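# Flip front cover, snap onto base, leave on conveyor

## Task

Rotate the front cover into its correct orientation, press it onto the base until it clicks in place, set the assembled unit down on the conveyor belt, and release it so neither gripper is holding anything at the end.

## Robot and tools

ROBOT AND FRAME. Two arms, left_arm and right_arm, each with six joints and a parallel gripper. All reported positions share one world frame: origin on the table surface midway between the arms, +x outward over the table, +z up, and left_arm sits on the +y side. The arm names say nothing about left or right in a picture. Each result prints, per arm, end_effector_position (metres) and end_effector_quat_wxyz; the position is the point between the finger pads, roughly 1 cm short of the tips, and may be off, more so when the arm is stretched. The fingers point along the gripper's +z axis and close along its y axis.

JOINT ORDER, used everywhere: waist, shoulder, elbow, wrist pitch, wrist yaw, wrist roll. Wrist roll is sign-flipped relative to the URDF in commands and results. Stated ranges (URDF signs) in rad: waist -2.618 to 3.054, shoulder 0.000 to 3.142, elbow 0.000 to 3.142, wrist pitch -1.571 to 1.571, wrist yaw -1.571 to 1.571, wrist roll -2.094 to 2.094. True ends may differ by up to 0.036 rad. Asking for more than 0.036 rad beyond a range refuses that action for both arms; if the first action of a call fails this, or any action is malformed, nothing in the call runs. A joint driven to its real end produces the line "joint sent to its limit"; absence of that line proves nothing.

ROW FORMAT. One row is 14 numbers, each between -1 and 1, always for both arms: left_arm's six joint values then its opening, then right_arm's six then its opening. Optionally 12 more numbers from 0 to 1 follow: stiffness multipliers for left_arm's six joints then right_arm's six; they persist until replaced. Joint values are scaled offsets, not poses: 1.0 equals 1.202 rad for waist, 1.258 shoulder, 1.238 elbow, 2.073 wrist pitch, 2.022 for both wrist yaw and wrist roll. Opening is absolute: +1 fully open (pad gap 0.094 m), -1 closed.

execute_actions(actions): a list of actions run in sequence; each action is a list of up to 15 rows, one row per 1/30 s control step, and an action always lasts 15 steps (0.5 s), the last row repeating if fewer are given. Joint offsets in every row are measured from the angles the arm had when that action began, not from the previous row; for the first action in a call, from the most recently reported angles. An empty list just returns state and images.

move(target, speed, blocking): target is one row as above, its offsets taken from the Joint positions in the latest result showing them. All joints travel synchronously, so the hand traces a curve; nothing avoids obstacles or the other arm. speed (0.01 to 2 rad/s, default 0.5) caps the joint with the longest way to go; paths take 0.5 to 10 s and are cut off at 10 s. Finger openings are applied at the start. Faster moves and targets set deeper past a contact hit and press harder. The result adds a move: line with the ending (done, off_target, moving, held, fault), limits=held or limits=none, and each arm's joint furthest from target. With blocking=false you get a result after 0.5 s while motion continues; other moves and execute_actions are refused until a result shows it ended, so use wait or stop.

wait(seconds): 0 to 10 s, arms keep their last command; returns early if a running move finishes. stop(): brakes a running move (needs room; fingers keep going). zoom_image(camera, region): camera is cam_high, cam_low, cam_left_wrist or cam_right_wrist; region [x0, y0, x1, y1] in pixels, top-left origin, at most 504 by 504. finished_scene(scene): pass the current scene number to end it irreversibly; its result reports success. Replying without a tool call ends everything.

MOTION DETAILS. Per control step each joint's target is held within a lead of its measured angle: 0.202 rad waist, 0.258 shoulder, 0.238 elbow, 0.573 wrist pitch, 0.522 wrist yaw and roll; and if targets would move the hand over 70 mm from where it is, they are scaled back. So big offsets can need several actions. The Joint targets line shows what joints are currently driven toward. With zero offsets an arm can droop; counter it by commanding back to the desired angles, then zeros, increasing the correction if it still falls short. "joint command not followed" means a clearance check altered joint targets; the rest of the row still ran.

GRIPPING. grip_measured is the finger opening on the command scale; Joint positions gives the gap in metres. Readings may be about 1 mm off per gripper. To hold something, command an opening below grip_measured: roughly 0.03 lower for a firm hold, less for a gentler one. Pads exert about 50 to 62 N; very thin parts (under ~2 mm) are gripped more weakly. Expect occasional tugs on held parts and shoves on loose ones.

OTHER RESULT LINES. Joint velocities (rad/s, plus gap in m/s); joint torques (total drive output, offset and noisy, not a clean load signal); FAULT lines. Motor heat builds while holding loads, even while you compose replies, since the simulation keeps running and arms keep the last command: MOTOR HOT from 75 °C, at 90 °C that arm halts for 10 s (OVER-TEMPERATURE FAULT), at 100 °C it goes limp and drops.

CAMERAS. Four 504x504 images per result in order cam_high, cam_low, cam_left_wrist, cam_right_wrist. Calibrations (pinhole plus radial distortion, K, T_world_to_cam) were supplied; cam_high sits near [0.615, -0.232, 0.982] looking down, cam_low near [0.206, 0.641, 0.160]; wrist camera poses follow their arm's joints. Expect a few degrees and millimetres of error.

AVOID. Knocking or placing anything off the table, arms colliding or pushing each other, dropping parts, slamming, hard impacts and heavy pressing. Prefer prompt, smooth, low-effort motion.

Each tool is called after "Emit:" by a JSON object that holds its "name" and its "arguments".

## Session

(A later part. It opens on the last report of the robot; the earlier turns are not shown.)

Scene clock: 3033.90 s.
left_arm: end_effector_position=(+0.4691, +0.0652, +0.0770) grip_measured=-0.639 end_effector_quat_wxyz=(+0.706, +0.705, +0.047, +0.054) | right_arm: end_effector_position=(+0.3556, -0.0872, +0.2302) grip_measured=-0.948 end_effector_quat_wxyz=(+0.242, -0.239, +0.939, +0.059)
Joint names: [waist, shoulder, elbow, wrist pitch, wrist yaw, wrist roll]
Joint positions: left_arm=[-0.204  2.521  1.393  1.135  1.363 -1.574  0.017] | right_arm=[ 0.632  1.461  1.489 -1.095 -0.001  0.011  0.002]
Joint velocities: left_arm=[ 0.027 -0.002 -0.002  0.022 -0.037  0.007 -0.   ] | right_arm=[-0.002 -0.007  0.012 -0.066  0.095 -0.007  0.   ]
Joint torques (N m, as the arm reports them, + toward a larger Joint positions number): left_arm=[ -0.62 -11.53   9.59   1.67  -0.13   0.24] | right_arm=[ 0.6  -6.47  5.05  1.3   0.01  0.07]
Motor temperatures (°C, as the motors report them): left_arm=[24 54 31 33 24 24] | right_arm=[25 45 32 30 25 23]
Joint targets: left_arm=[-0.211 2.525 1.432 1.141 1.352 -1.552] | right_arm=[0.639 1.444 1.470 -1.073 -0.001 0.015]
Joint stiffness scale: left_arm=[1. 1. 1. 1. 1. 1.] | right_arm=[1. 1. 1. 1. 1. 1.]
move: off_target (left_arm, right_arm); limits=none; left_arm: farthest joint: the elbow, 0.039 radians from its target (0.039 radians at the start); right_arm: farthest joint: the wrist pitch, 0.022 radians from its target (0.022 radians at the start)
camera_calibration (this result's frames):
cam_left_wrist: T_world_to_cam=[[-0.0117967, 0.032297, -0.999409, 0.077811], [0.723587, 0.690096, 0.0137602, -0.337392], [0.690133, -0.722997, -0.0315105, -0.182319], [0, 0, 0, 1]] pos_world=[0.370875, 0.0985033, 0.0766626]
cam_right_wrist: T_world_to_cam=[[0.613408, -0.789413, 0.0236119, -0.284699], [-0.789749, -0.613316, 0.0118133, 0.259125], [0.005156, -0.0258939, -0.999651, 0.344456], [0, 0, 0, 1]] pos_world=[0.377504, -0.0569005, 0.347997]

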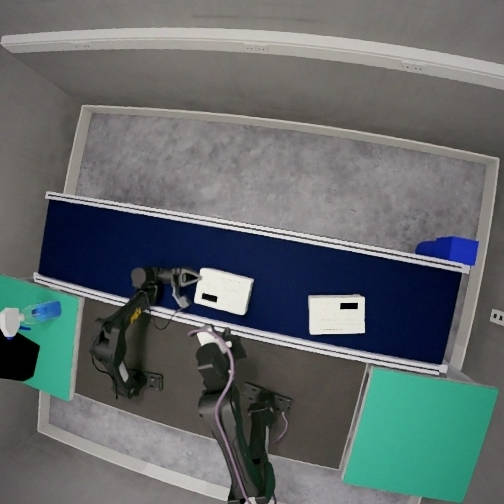

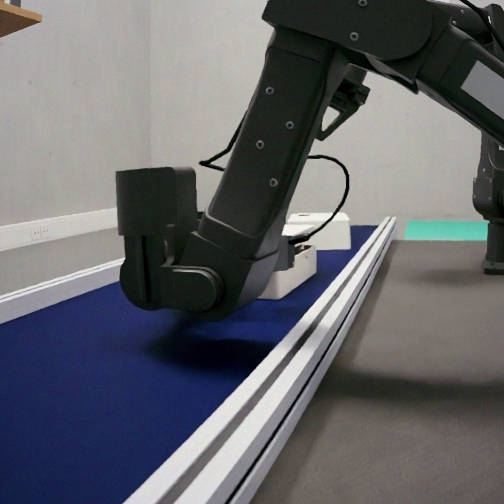

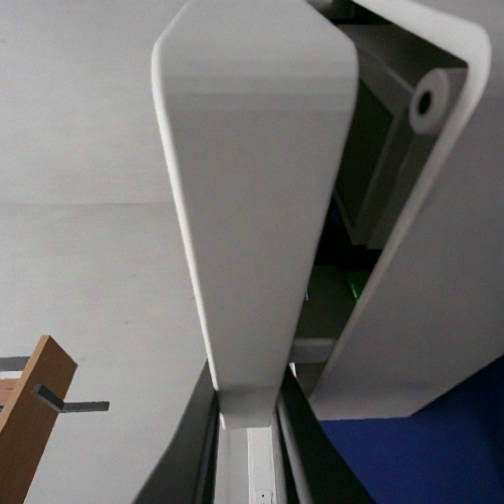

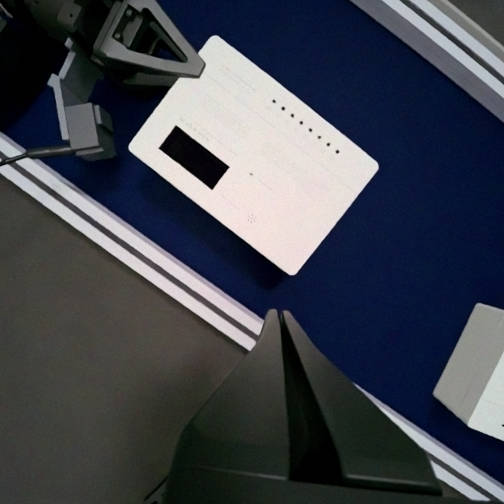

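Emit:
{"name": "move", "arguments": {"target": [-0.0058,0.0135,0.0315,0.0058,-0.0054,0.0109,-0.67,0.0058,-0.0135,-0.0153,0.0106,0,0.002,-0.95], "speed": 0.05}}

Scene clock: 3070.90 s.
left_arm: end_effector_position=(+0.4683, +0.0643, +0.0733) grip_measured=-0.639 end_effector_quat_wxyz=(+0.706, +0.705, +0.046, +0.053) | right_arm: end_effector_position=(+0.3556, -0.0872, +0.2302) grip_measured=-0.948 end_effector_quat_wxyz=(+0.242, -0.239, +0.939, +0.059)
Joint names: [waist, shoulder, elbow, wrist pitch, wrist yaw, wrist roll]
Joint positions: left_arm=[-0.206  2.532  1.393  1.147  1.362 -1.572  0.017] | right_arm=[ 0.632  1.461  1.489 -1.095 -0.001  0.011  0.002]
Joint velocities: left_arm=[-0.002 -0.012 -0.022 -0.022 -0.022 -0.022 -0.   ] | right_arm=[ 0.007 -0.002 -0.012 -0.037 -0.022  0.007 -0.001]
Joint torques (N m, as the arm reports them, + toward a larger Joint positions number): left_arm=[ -0.48 -11.45   9.57   1.62  -0.14   0.23] | right_arm=[ 0.6  -6.47  5.04  1.3   0.    0.06]
Motor temperatures (°C, as the motors report them): left_arm=[24 54 31 33 24 24] | right_arm=[25 44 32 30 25 23]
Joint targets: left_arm=[-0.211 2.538 1.432 1.147 1.352 -1.552] | right_arm=[0.639 1.444 1.470 -1.073 -0.001 0.015]
Joint stiffness scale: left_arm=[1. 1. 1. 1. 1. 1.] | right_arm=[1. 1. 1. 1. 1. 1.]
move: off_target (left_arm, right_arm); limits=none; left_arm: farthest joint: the elbow, 0.039 radians from its target (0.039 radians at the start); right_arm: farthest joint: the wrist pitch, 0.022 radians from its target (0.022 radians at the start)
camera_calibration (this result's frames):
cam_left_wrist: T_world_to_cam=[[-0.0117299, 0.0318369, -0.999424, 0.0742291], [0.724641, 0.688995, 0.0134433, -0.336561], [0.689027, -0.724066, -0.0311522, -0.181977], [0, 0, 0, 1]] pos_world=[0.370144, 0.0977618, 0.0730419]
cam_right_wrist: T_world_to_cam=[[0.613408, -0.789413, 0.0236119, -0.284699], [-0.789749, -0.613316, 0.0118133, 0.259125], [0.005156, -0.0258939, -0.999651, 0.344456], [0, 0, 0, 1]] pos_world=[0.377504, -0.0569005, 0.347997]

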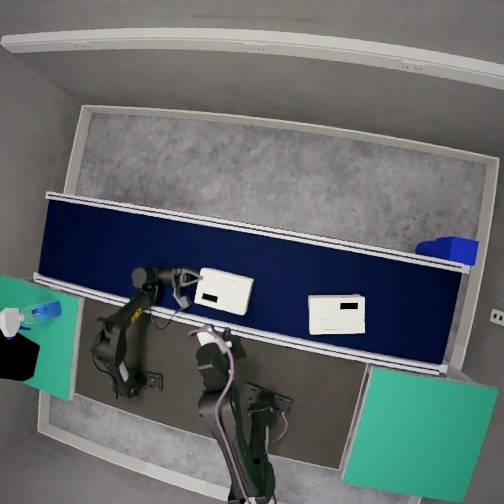

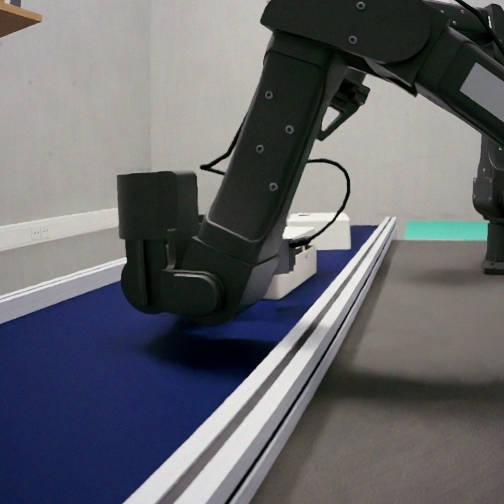

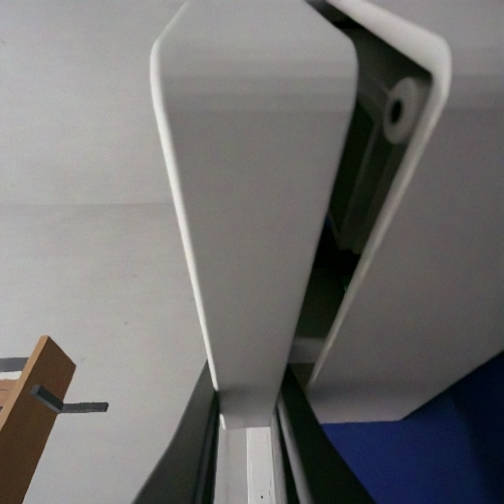

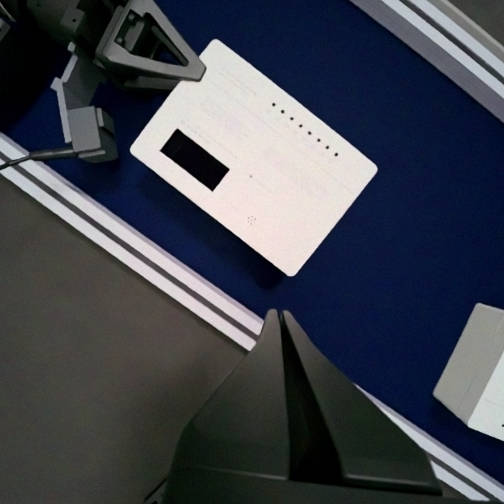

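Emit:
{"name": "zoom_image", "arguments": {"camera": "cam_left_wrist", "region": [250, 250, 450, 450]}}

Emit:
{"name": "zoom_image", "arguments": {"camera": "cam_low", "region": [250, 200, 370, 310]}}

Emit:
{"name": "zoom_image", "arguments": {"camera": "cam_right_wrist", "region": [100, 10, 410, 300]}}

Region (250, 250, 450, 450) of cam_left_wrist's 504x504 image, scaled by 2.520, with more detail than that image has.

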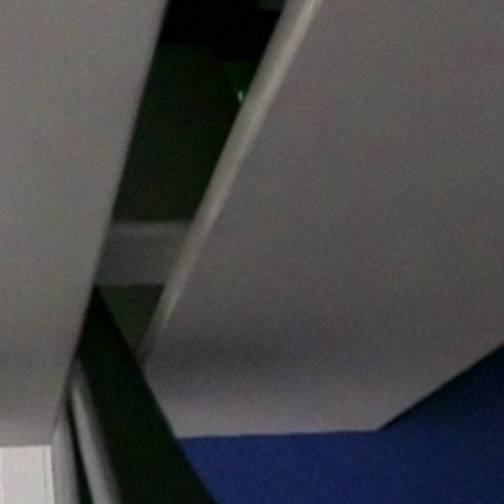

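Region (250, 200, 370, 310) of cam_low's 504x504 image, scaled by 4.200, with more detail than that image has; it fills the top 462 rows of this view, and the rest is white.

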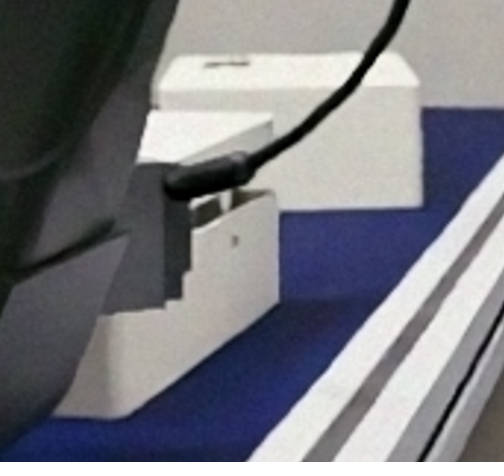

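Region (100, 10, 410, 300) of cam_right_wrist's 504x504 image, scaled by 1.626, with more detail than that image has; it fills the top 471 rows of this view, and the rest is white.

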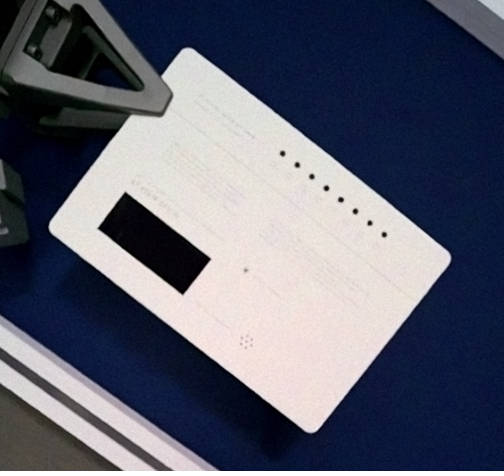

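Emit:
{"name": "move", "arguments": {"target": [-0.0042,0.0127,0.0315,0.0068,-0.0049,0.0099,-0.67,0.0058,-0.0135,-0.0153,0.0106,0,0.002,-0.95], "speed": 0.04}}

Scene clock: 3085.77 s.
left_arm: end_effector_position=(+0.4682, +0.0643, +0.0733) grip_measured=-0.639 end_effector_quat_wxyz=(+0.706, +0.704, +0.045, +0.055) | right_arm: end_effector_position=(+0.3556, -0.0872, +0.2302) grip_measured=-0.948 end_effector_quat_wxyz=(+0.242, -0.239, +0.938, +0.059)
Joint names: [waist, shoulder, elbow, wrist pitch, wrist yaw, wrist roll]
Joint positions: left_arm=[-0.206  2.536  1.393  1.164  1.362 -1.564  0.017] | right_arm=[ 0.632  1.461  1.489 -1.094 -0.001  0.011  0.002]
Joint velocities: left_arm=[ 0.012  0.002  0.007 -0.037  0.051  0.081  0.001] | right_arm=[ 0.002 -0.002  0.012 -0.037  0.007  0.007 -0.001]
Joint torques (N m, as the arm reports them, + toward a larger Joint positions number): left_arm=[ -0.44 -11.05   9.47   1.55  -0.12   0.13] | right_arm=[ 0.6  -6.48  5.04  1.3   0.01  0.07]
Motor temperatures (°C, as the motors report them): left_arm=[24 54 31 33 24 24] | right_arm=[25 44 32 30 25 23]
Joint targets: left_arm=[-0.211 2.548 1.432 1.161 1.352 -1.552] | right_arm=[0.639 1.444 1.470 -1.073 -0.001 0.015]
Joint stiffness scale: left_arm=[1. 1. 1. 1. 1. 1.] | right_arm=[1. 1. 1. 1. 1. 1.]
move: off_target (left_arm, right_arm); limits=none; left_arm: farthest joint: the elbow, 0.039 radians from its target (0.039 radians at the start); right_arm: farthest joint: the wrist pitch, 0.021 radians from its target (0.021 radians at the start)
camera_calibration (this result's frames):
cam_left_wrist: T_world_to_cam=[[-0.00674904, 0.0298969, -0.99953, 0.0719566], [0.724058, 0.689559, 0.0157364, -0.336469], [0.689706, -0.723612, -0.026301, -0.182617], [0, 0, 0, 1]] pos_world=[0.370061, 0.0977204, 0.0724146]
cam_right_wrist: T_world_to_cam=[[0.6134, -0.789417, 0.0236776, -0.284727], [-0.789753, -0.613318, 0.0114375, 0.259294], [0.00549291, -0.0257152, -0.999654, 0.344399], [0, 0, 0, 1]] pos_world=[0.377538, -0.0568827, 0.348056]

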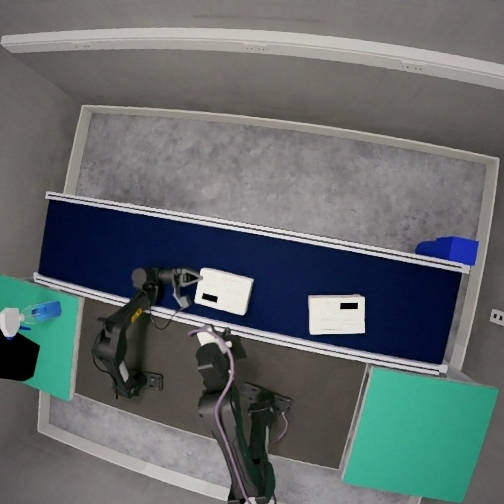

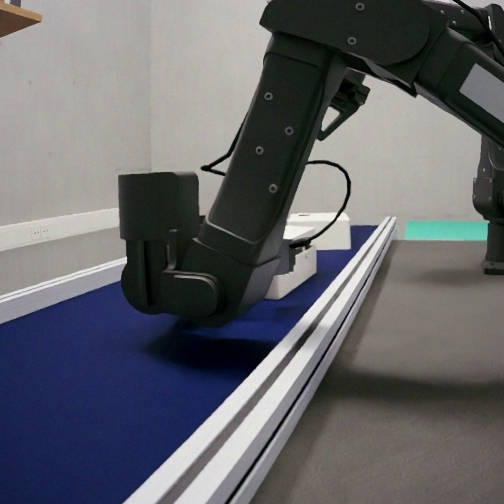

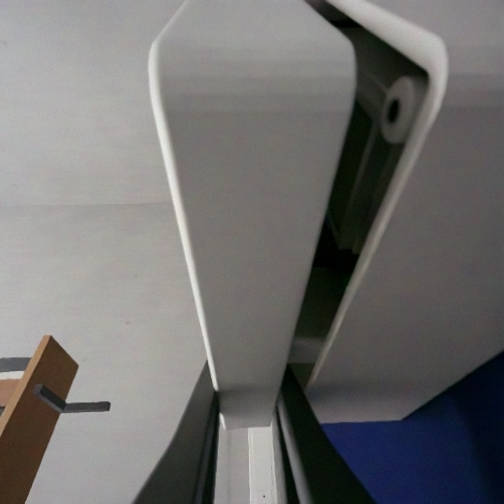

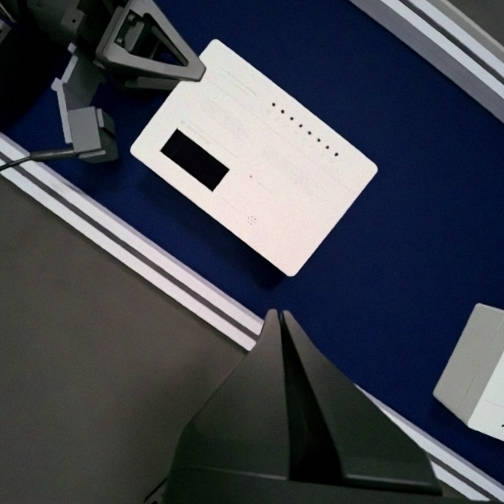

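Emit:
{"name": "zoom_image", "arguments": {"camera": "cam_low", "region": [270, 215, 350, 285]}}

Emit:
{"name": "zoom_image", "arguments": {"camera": "cam_left_wrist", "region": [230, 0, 504, 274]}}

Region (270, 215, 350, 285) of cam_low's 504x504 image, scaled by 6.300, with more detail than that image has; it fills the top 441 rows of this view, and the rest is white.

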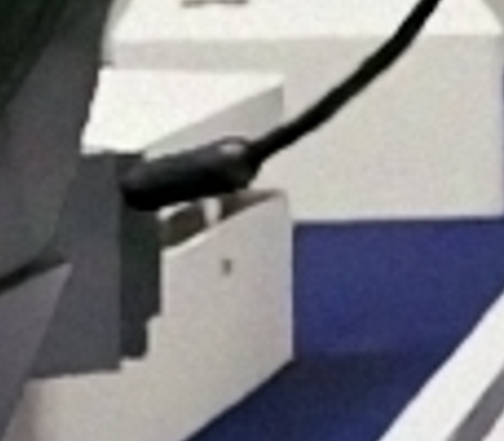

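Region (230, 0, 504, 274) of cam_left_wrist's 504x504 image, scaled by 1.839, with more detail than that image has.

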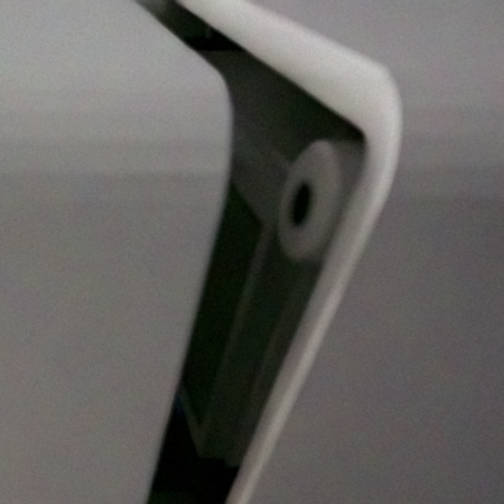

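Emit:
{"name": "execute_actions", "arguments": {"actions": [[[-0.0042,0.002,0.0315,-0.002,-0.0049,0.004,-0.64,0.0058,-0.0135,-0.0153,0.0106,0,0.002,-0.95],[-0.0042,0.0,0.0315,-0.002,-0.0049,0.004,-0.63,0.0058,-0.0135,-0.0153,0.0106,0,0.002,-0.95],[-0.0042,-0.002,0.0315,-0.002,-0.0049,0.004,-0.62,0.0058,-0.0135,-0.0153,0.0106,0,0.002,-0.95],[-0.0042,-0.003,0.0315,-0.002,-0.0049,0.004,-0.61,0.0058,-0.0135,-0.0153,0.0106,0,0.002,-0.95],[-0.0042,-0.004,0.0315,-0.002,-0.0049,0.004,-0.60,0.0058,-0.0135,-0.0153,0.0106,0,0.002,-0.95],[-0.0042,-0.005,0.0315,-0.002,-0.0049,0.004,-0.59,0.0058,-0.0135,-0.0153,0.0106,0,0.002,-0.95],[-0.0042,-0.006,0.0315,-0.002,-0.0049,0.004,-0.58,0.0058,-0.0135,-0.0153,0.0106,0,0.002,-0.95],[-0.0042,-0.007,0.0315,-0.002,-0.0049,0.004,-0.57,0.0058,-0.0135,-0.0153,0.0106,0,0.002,-0.95],[-0.0042,-0.008,0.0315,-0.002,-0.0049,0.004,-0.56,0.0058,-0.0135,-0.0153,0.0106,0,0.002,-0.95],[-0.0042,-0.008,0.0315,-0.002,-0.0049,0.004,-0.55,0.0058,-0.0135,-0.0153,0.0106,0,0.002,-0.95]]]}}

Emit:
{"name": "wait", "arguments": {"seconds": 1}}

Scene clock: 3168.23 s.
left_arm: end_effector_position=(+0.4682, +0.0644, +0.0731) grip_measured=-0.552 end_effector_quat_wxyz=(+0.706, +0.704, +0.045, +0.055) | right_arm: end_effector_position=(+0.3557, -0.0872, +0.2303) grip_measured=-0.948 end_effector_quat_wxyz=(+0.243, -0.239, +0.938, +0.059)
Joint names: [waist, shoulder, elbow, wrist pitch, wrist yaw, wrist roll]
Joint positions: left_arm=[-0.206  2.536  1.393  1.164  1.362 -1.564  0.021] | right_arm=[ 0.632  1.461  1.489 -1.094 -0.001  0.011  0.002]
Joint velocities: left_arm=[ 0.012 -0.007  0.007  0.051 -0.037 -0.066 -0.001] | right_arm=[-0.002 -0.002  0.002  0.022  0.007  0.007 -0.001]
Joint torques (N m, as the arm reports them, + toward a larger Joint positions number): left_arm=[ -0.56 -12.51   9.42   1.59  -0.13   0.12] | right_arm=[ 0.59 -6.46  5.05  1.31  0.    0.06]
Motor temperatures (°C, as the motors report them): left_arm=[24 53 31 32 24 24] | right_arm=[25 43 31 31 25 23]
Joint targets: left_arm=[-0.211 2.526 1.432 1.160 1.352 -1.557] | right_arm=[0.639 1.444 1.470 -1.072 -0.001 0.015]
Joint stiffness scale: left_arm=[1. 1. 1. 1. 1. 1.] | right_arm=[1. 1. 1. 1. 1. 1.]
camera_calibration (this result's frames):
cam_left_wrist: T_world_to_cam=[[-0.00674904, 0.0298969, -0.99953, 0.0718141], [0.724058, 0.689559, 0.0157364, -0.336455], [0.689706, -0.723612, -0.026301, -0.182607], [0, 0, 0, 1]] pos_world=[0.370043, 0.0977217, 0.0722722]
cam_right_wrist: T_world_to_cam=[[0.613392, -0.789422, 0.0237432, -0.284755], [-0.789757, -0.61332, 0.0110617, 0.259463], [0.00582981, -0.0255365, -0.999657, 0.344341], [0, 0, 0, 1]] pos_world=[0.377572, -0.0568648, 0.348114]

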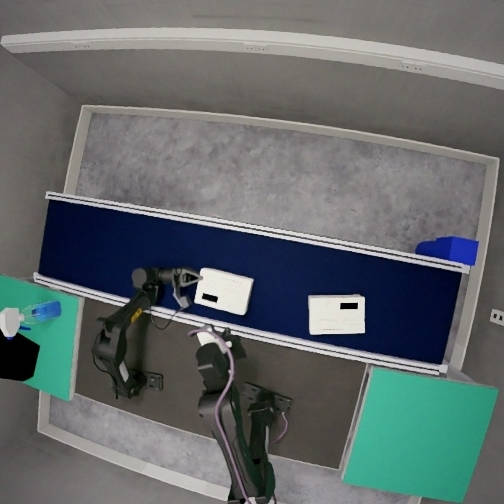

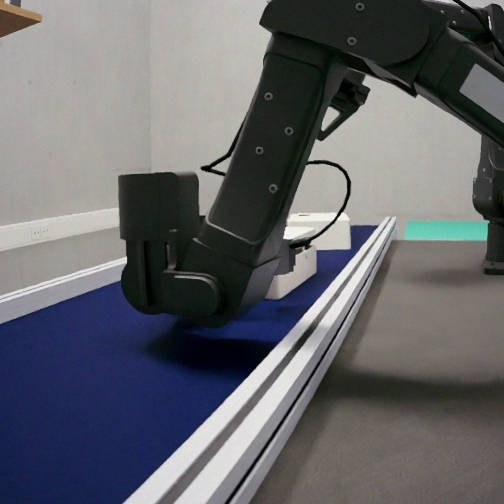

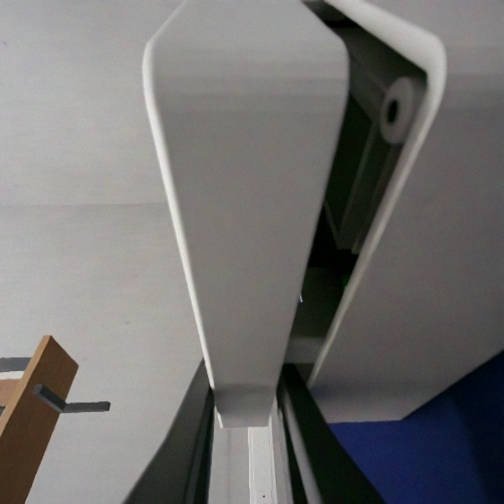

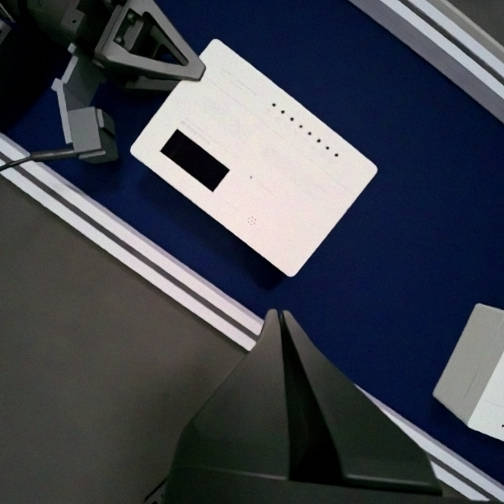

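Scene clock: 3169.23 s.
left_arm: end_effector_position=(+0.4682, +0.0644, +0.0731) grip_measured=-0.552 end_effector_quat_wxyz=(+0.706, +0.704, +0.045, +0.055) | right_arm: end_effector_position=(+0.3557, -0.0872, +0.2303) grip_measured=-0.948 end_effector_quat_wxyz=(+0.243, -0.239, +0.938, +0.059)
Joint names: [waist, shoulder, elbow, wrist pitch, wrist yaw, wrist roll]
Joint positions: left_arm=[-0.206  2.536  1.393  1.164  1.362 -1.564  0.021] | right_arm=[ 0.632  1.461  1.489 -1.094 -0.001  0.011  0.002]
Joint velocities: left_arm=[ 0.002  0.007  0.012  0.081  0.037 -0.007 -0.001] | right_arm=[ 0.007 -0.007 -0.007  0.007 -0.022  0.022 -0.001]
Joint torques (N m, as the arm reports them, + toward a larger Joint positions number): left_arm=[ -0.45 -12.43   9.52   1.58  -0.18   0.1 ] | right_arm=[ 0.6  -6.47  5.05  1.31  0.01  0.06]
Motor temperatures (°C, as the motors report them): left_arm=[24 53 31 32 24 24] | right_arm=[25 43 31 31 25 23]
Joint targets: left_arm=[-0.211 2.526 1.432 1.160 1.352 -1.557] | right_arm=[0.639 1.444 1.470 -1.072 -0.001 0.015]
Joint stiffness scale: left_arm=[1. 1. 1. 1. 1. 1.] | right_arm=[1. 1. 1. 1. 1. 1.]
wait: 1.00 s; at rest by 0.17 s
camera_calibration (this result's frames):
cam_left_wrist: T_world_to_cam=[[-0.00674904, 0.0298969, -0.99953, 0.0718141], [0.724058, 0.689559, 0.0157364, -0.336455], [0.689706, -0.723612, -0.026301, -0.182607], [0, 0, 0, 1]] pos_world=[0.370043, 0.0977217, 0.0722722]
cam_right_wrist: T_world_to_cam=[[0.613392, -0.789422, 0.0237432, -0.284755], [-0.789757, -0.61332, 0.0110617, 0.259463], [0.00582981, -0.0255365, -0.999657, 0.344341], [0, 0, 0, 1]] pos_world=[0.377572, -0.0568648, 0.348114]

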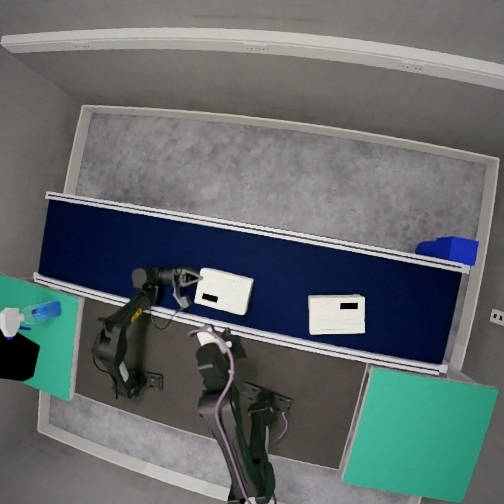

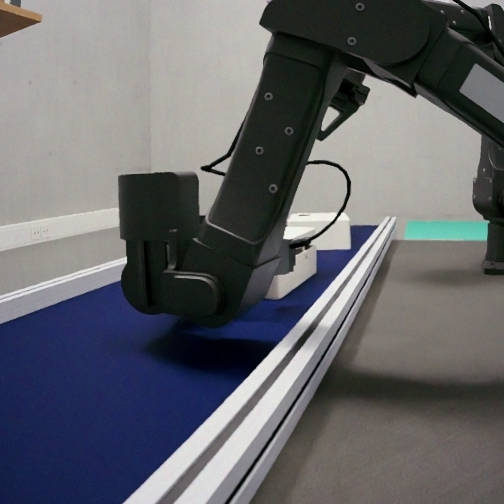

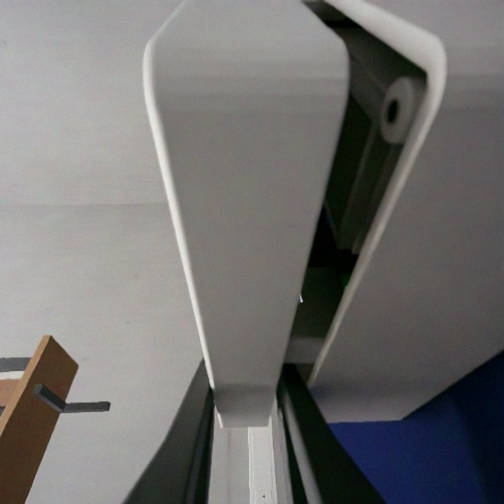

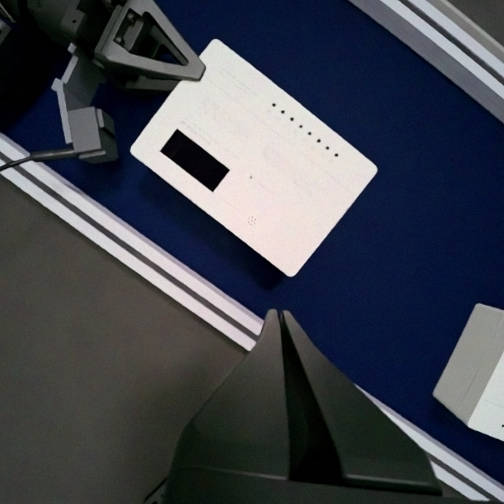

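Emit:
{"name": "zoom_image", "arguments": {"camera": "cam_left_wrist", "region": [150, 250, 404, 504]}}

Emit:
{"name": "zoom_image", "arguments": {"camera": "cam_right_wrist", "region": [100, 10, 410, 300]}}

Region (150, 250, 404, 504) of cam_left_wrist's 504x504 image, scaled by 1.984, with more detail than that image has.

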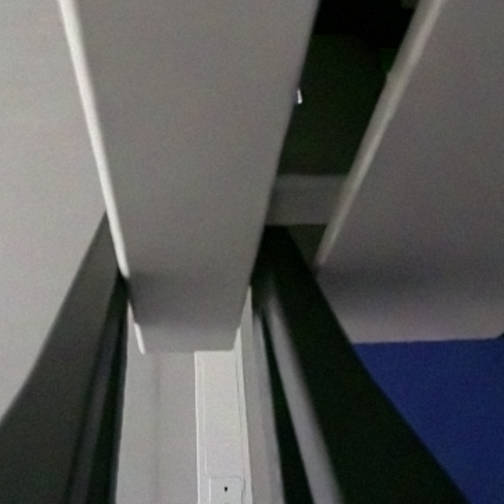

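Region (100, 10, 410, 300) of cam_right_wrist's 504x504 image, scaled by 1.626, with more detail than that image has; it fills the top 471 rows of this view, and the rest is white.

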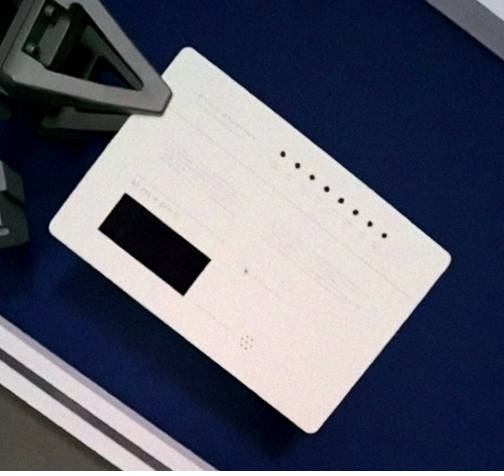

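Emit:
{"name": "execute_actions", "arguments": {"actions": [[[-0.0042,-0.008,0.0315,-0.002,-0.0049,0.004,-0.54,0.0058,-0.0135,-0.0153,0.0106,0,0.002,-0.95],[-0.0042,-0.008,0.0315,-0.002,-0.0049,0.004,-0.53,0.0058,-0.0135,-0.0153,0.0106,0,0.002,-0.95],[-0.0042,-0.008,0.0315,-0.002,-0.0049,0.004,-0.52,0.0058,-0.0135,-0.0153,0.0106,0,0.002,-0.95],[-0.0042,-0.008,0.0315,-0.002,-0.0049,0.004,-0.51,0.0058,-0.0135,-0.0153,0.0106,0,0.002,-0.95],[-0.0042,-0.008,0.0315,-0.002,-0.0049,0.004,-0.50,0.0058,-0.0135,-0.0153,0.0106,0,0.002,-0.95],[-0.0042,-0.008,0.0315,-0.002,-0.0049,0.004,-0.49,0.0058,-0.0135,-0.0153,0.0106,0,0.002,-0.95],[-0.0042,-0.008,0.0315,-0.002,-0.0049,0.004,-0.48,0.0058,-0.0135,-0.0153,0.0106,0,0.002,-0.95],[-0.0042,-0.008,0.0315,-0.002,-0.0049,0.004,-0.47,0.0058,-0.0135,-0.0153,0.0106,0,0.002,-0.95],[-0.0042,-0.008,0.0315,-0.002,-0.0049,0.004,-0.46,0.0058,-0.0135,-0.0153,0.0106,0,0.002,-0.95]]]}}

Scene clock: 3224.03 s.
left_arm: end_effector_position=(+0.4682, +0.0644, +0.0740) grip_measured=-0.462 end_effector_quat_wxyz=(+0.707, +0.704, +0.042, +0.058) | right_arm: end_effector_position=(+0.3558, -0.0871, +0.2303) grip_measured=-0.948 end_effector_quat_wxyz=(+0.243, -0.239, +0.938, +0.059)
Joint names: [waist, shoulder, elbow, wrist pitch, wrist yaw, wrist roll]
Joint positions: left_arm=[-0.206  2.536  1.393  1.172  1.362 -1.564  0.025] | right_arm=[ 0.632  1.461  1.489 -1.094 -0.001  0.011  0.002]
Joint velocities: left_arm=[ 0.012 -0.007 -0.007 -0.007  0.066  0.051  0.   ] | right_arm=[-0.012  0.002 -0.002 -0.007 -0.007  0.051  0.001]
Joint torques (N m, as the arm reports them, + toward a larger Joint positions number): left_arm=[ -0.42 -12.47   9.48   1.51  -0.14   0.09] | right_arm=[ 0.61 -6.47  5.05  1.31  0.    0.06]
Motor temperatures (°C, as the motors report them): left_arm=[24 56 31 32 24 24] | right_arm=[25 42 31 31 25 23]
Joint targets: left_arm=[-0.211 2.526 1.432 1.160 1.352 -1.556] | right_arm=[0.639 1.444 1.470 -1.072 -0.001 0.015]
Joint stiffness scale: left_arm=[1. 1. 1. 1. 1. 1.] | right_arm=[1. 1. 1. 1. 1. 1.]
camera_calibration (this result's frames):
cam_left_wrist: T_world_to_cam=[[0.0016207, 0.0293327, -0.999568, 0.0688351], [0.723903, 0.68957, 0.0214094, -0.336802], [0.6899, -0.723625, -0.0201165, -0.183116], [0, 0, 0, 1]] pos_world=[0.370032, 0.0977224, 0.0723325]
cam_right_wrist: T_world_to_cam=[[0.613384, -0.789426, 0.0238088, -0.284783], [-0.789761, -0.613322, 0.010686, 0.259632], [0.00616672, -0.0253579, -0.999659, 0.344284], [0, 0, 0, 1]] pos_world=[0.377605, -0.056847, 0.348173]

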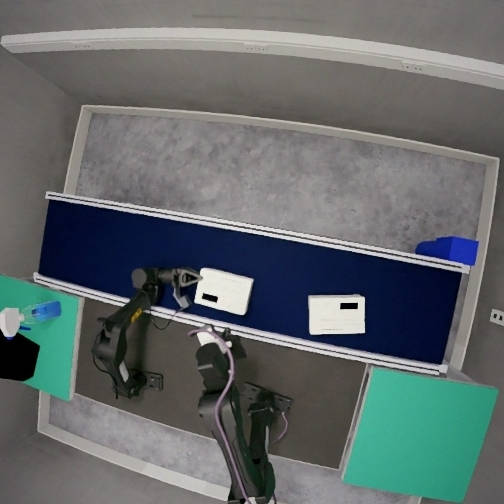

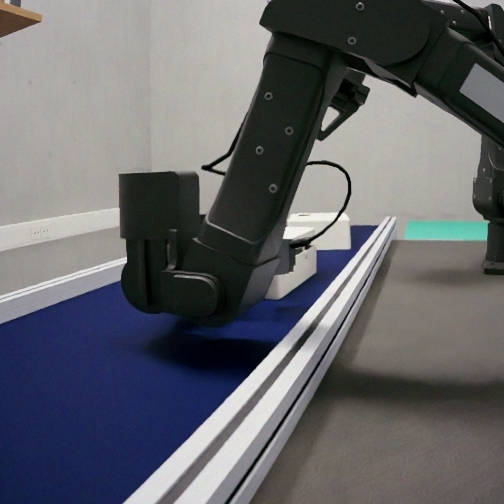

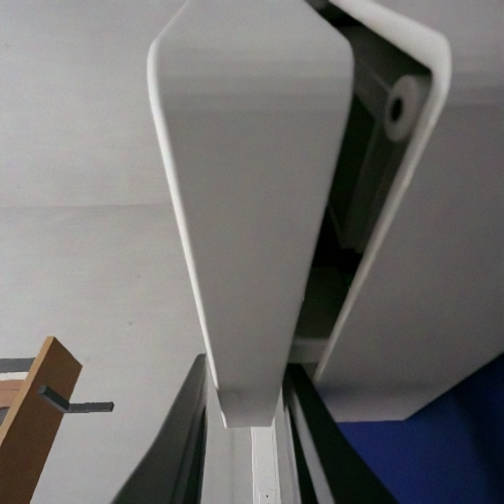

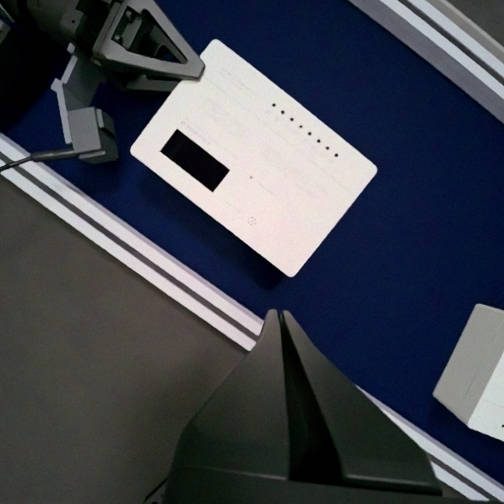

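Emit:
{"name": "move", "arguments": {"target": [0.0607,-0.0254,0.0315,-0.0058,0.0381,0.004,-0.46,0.0058,-0.0135,-0.0153,0.0106,0,0.002,-0.95], "speed": 0.04}}

Scene clock: 3245.60 s.
left_arm: end_effector_position=(+0.4692, +0.0948, +0.0740) grip_measured=-0.462 end_effector_quat_wxyz=(+0.706, +0.704, +0.040, +0.060) | right_arm: end_effector_position=(+0.3559, -0.0871, +0.2304) grip_measured=-0.948 end_effector_quat_wxyz=(+0.243, -0.239, +0.938, +0.059)
Joint names: [waist, shoulder, elbow, wrist pitch, wrist yaw, wrist roll]
Joint positions: left_arm=[-0.14   2.536  1.393  1.176  1.427 -1.568  0.025] | right_arm=[ 0.632  1.461  1.489 -1.093 -0.001  0.011  0.002]
Joint velocities: left_arm=[ 0.002 -0.012  0.002 -0.007 -0.007 -0.007 -0.001] | right_arm=[-0.012  0.007  0.007  0.007  0.037 -0.081 -0.   ]
Joint torques (N m, as the arm reports them, + toward a larger Joint positions number): left_arm=[  0.71 -13.88   9.37   1.43   0.06   0.12] | right_arm=[ 0.61 -6.47  5.04  1.31  0.    0.06]
Motor temperatures (°C, as the motors report them): left_arm=[24 56 31 32 24 24] | right_arm=[25 42 31 31 25 23]
Joint targets: left_arm=[-0.133 2.504 1.432 1.161 1.439 -1.556] | right_arm=[0.639 1.444 1.470 -1.072 -0.001 0.015]
Joint stiffness scale: left_arm=[1. 1. 1. 1. 1. 1.] | right_arm=[1. 1. 1. 1. 1. 1.]
move: off_target (left_arm, right_arm); limits=none; left_arm: farthest joint: the elbow, 0.039 radians from its target (0.039 radians at the start); right_arm: farthest joint: the wrist pitch, 0.021 radians from its target (0.022 radians at the start)
camera_calibration (this result's frames):
cam_left_wrist: T_world_to_cam=[[0.0077558, 0.0316883, -0.999468, 0.0647864], [0.72372, 0.689547, 0.0274782, -0.358833], [0.69005, -0.723548, -0.0175855, -0.162061], [0, 0, 0, 1]] pos_world=[0.371023, 0.12812, 0.0717621]
cam_right_wrist: T_world_to_cam=[[0.613376, -0.78943, 0.0238745, -0.284811], [-0.789764, -0.613324, 0.0103102, 0.259801], [0.00650363, -0.0251792, -0.999662, 0.344227], [0, 0, 0, 1]] pos_world=[0.377639, -0.0568291, 0.348231]

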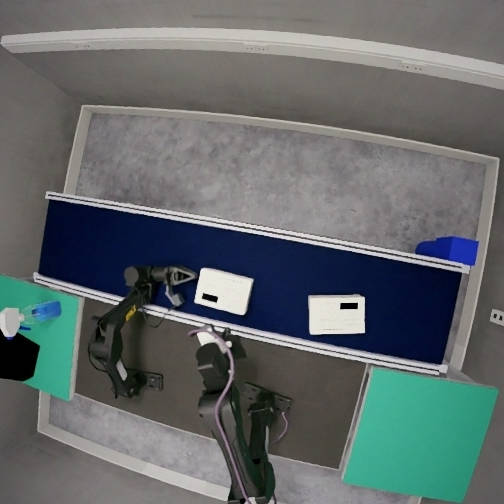

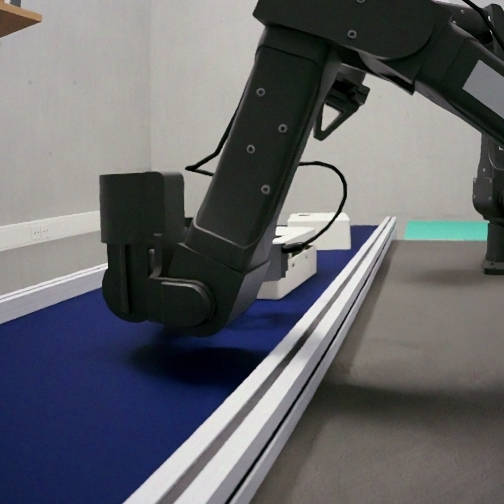

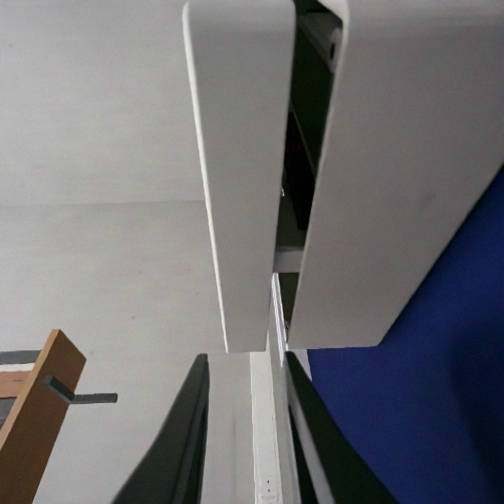

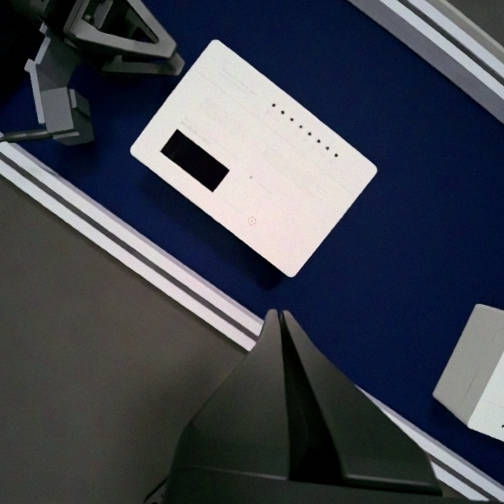

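Emit:
{"name": "move", "arguments": {"target": [0.0557,0,0.0315,-0.0072,0.0351,0.0059,-0.46,0.0474,0.661,0.6268,-0.1512,0,0.002,-1], "speed": 0.5}}

Scene clock: 3365.43 s.
left_arm: end_effector_position=(+0.4683, +0.1223, +0.0737) grip_measured=-0.462 end_effector_quat_wxyz=(+0.705, +0.705, +0.038, +0.062) | right_arm: end_effector_position=(+0.4443, -0.0137, +0.1055) grip_measured=-0.994 end_effector_quat_wxyz=(+0.041, -0.270, +0.962, +0.011)
Joint names: [waist, shoulder, elbow, wrist pitch, wrist yaw, wrist roll]
Joint positions: left_arm=[-0.081  2.536  1.393  1.176  1.487 -1.571  0.025] | right_arm=[ 0.682  2.307  2.221 -1.399 -0.001  0.011  0.   ]
Joint velocities: left_arm=[ 0.002 -0.002 -0.002 -0.11   0.022  0.051  0.001] | right_arm=[-0.017 -0.002  0.002 -0.081  0.037 -0.007  0.001]
Joint torques (N m, as the arm reports them, + toward a larger Joint positions number): left_arm=[  0.65 -11.71   9.37   1.37   0.07   0.19] | right_arm=[  0.54 -12.88   9.67   0.26   0.     0.06]
Motor temperatures (°C, as the motors report them): left_arm=[24 60 31 31 24 24] | right_arm=[25 41 31 31 25 23]
Joint targets: left_arm=[-0.073 2.536 1.432 1.160 1.498 -1.556] | right_arm=[0.689 2.292 2.265 -1.407 -0.001 0.015]
Joint stiffness scale: left_arm=[1. 1. 1. 1. 1. 1.] | right_arm=[1. 1. 1. 1. 1. 1.]
move: off_target (left_arm, right_arm); limits=none; left_arm: farthest joint: the elbow, 0.039 radians from its target (0.039 radians at the start); right_arm: farthest joint: the elbow, 0.044 radians from its target (0.776 radians at the start)
camera_calibration (this result's frames):
cam_left_wrist: T_world_to_cam=[[0.0114898, 0.0341354, -0.999351, 0.0615516], [0.723841, 0.68923, 0.0318646, -0.377524], [0.689871, -0.723738, -0.0167895, -0.141456], [0, 0, 0, 1]] pos_world=[0.370146, 0.155723, 0.0711663]
cam_right_wrist: T_world_to_cam=[[0.647577, -0.760468, -0.0482978, -0.285372], [-0.681124, -0.606099, 0.410748, 0.28551], [-0.341634, -0.233094, -0.910469, 0.363102], [0, 0, 0, 1]] pos_world=[0.503316, 0.0406685, 0.199538]

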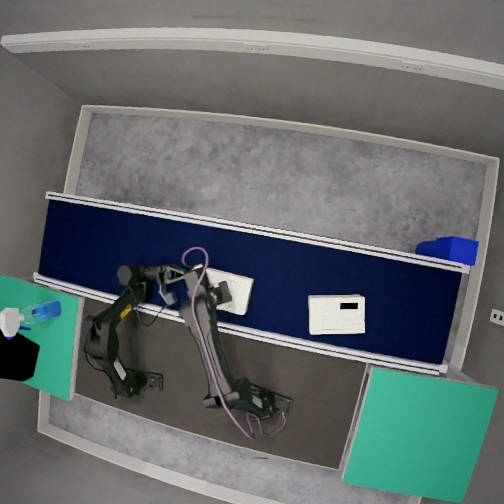

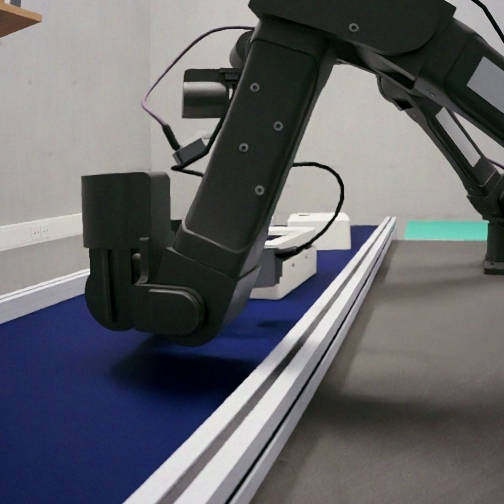

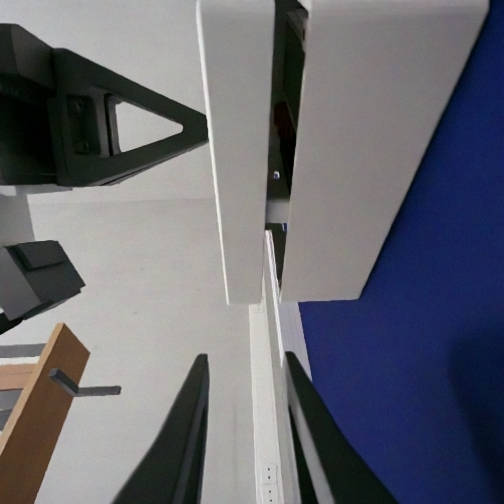

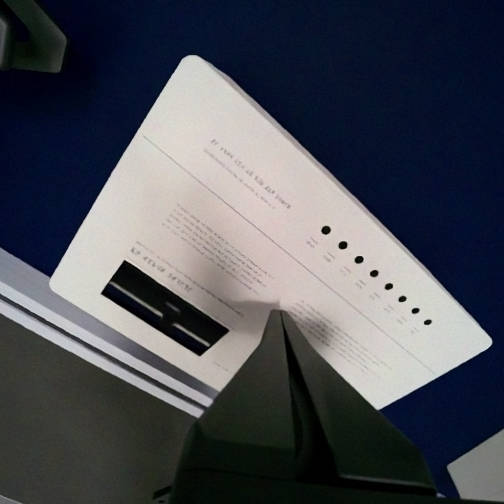

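Emit:
{"name": "move", "arguments": {"target": [0.0067,0,0.0315,-0.0077,0.0054,0.0074,-0.46,0.0058,0.04,0.0355,-0.0039,0,0.002,-1], "speed": 0.06}}

Scene clock: 3382.83 s.
left_arm: end_effector_position=(+0.4682, +0.1223, +0.0737) grip_measured=-0.462 end_effector_quat_wxyz=(+0.705, +0.705, +0.037, +0.063) | right_arm: end_effector_position=(+0.4439, -0.0140, +0.0951) grip_measured=-0.994 end_effector_quat_wxyz=(+0.027, -0.271, +0.962, +0.008)
Joint names: [waist, shoulder, elbow, wrist pitch, wrist yaw, wrist roll]
Joint positions: left_arm=[-0.081  2.536  1.393  1.177  1.487 -1.573  0.025] | right_arm=[ 0.682  2.339  2.237 -1.412 -0.001  0.011  0.   ]
Joint velocities: left_arm=[ 0.007  0.012 -0.002 -0.095 -0.037  0.007 -0.001] | right_arm=[-0.022 -0.007 -0.007  0.022  0.037  0.051 -0.   ]
Joint torques (N m, as the arm reports them, + toward a larger Joint positions number): left_arm=[  0.69 -11.76   9.39   1.33   0.07   0.22] | right_arm=[  0.6  -10.59   8.25   0.33   0.01   0.06]
Motor temperatures (°C, as the motors report them): left_arm=[24 58 31 31 24 24] | right_arm=[25 47 34 29 25 23]
Joint targets: left_arm=[-0.073 2.536 1.432 1.160 1.498 -1.556] | right_arm=[0.689 2.357 2.265 -1.407 -0.001 0.015]
Joint stiffness scale: left_arm=[1. 1. 1. 1. 1. 1.] | right_arm=[1. 1. 1. 1. 1. 1.]
move: off_target (left_arm, right_arm); limits=none; left_arm: farthest joint: the elbow, 0.039 radians from its target (0.039 radians at the start); right_arm: farthest joint: the elbow, 0.028 radians from its target (0.044 radians at the start)
camera_calibration (this result's frames):
cam_left_wrist: T_world_to_cam=[[0.0145276, 0.0345095, -0.999299, 0.0601434], [0.724, 0.688946, 0.0343172, -0.377689], [0.689647, -0.72399, -0.0149761, -0.141412], [0, 0, 0, 1]] pos_world=[0.370098, 0.155751, 0.0709447]
cam_right_wrist: T_world_to_cam=[[0.646297, -0.761231, -0.0531775, -0.284767], [-0.67043, -0.599724, 0.436869, 0.282182], [-0.36445, -0.246695, -0.897952, 0.362185], [0, 0, 0, 1]] pos_world=[0.505226, 0.0418068, 0.186805]

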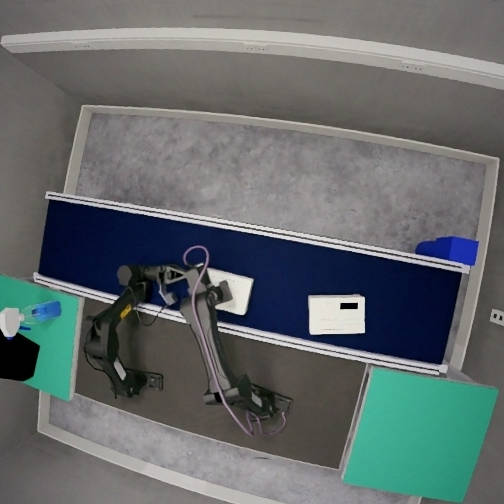

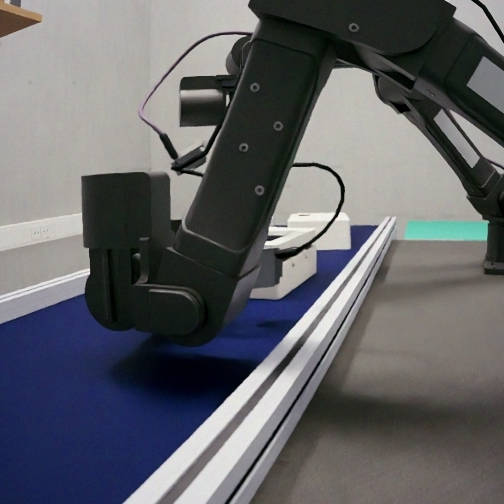

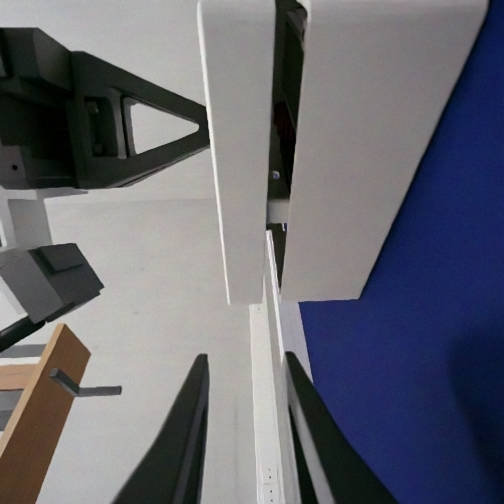

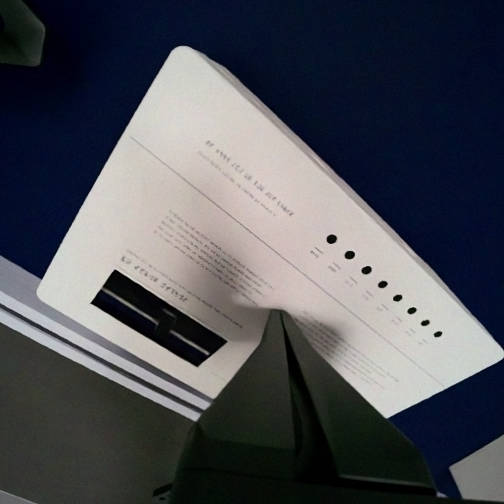

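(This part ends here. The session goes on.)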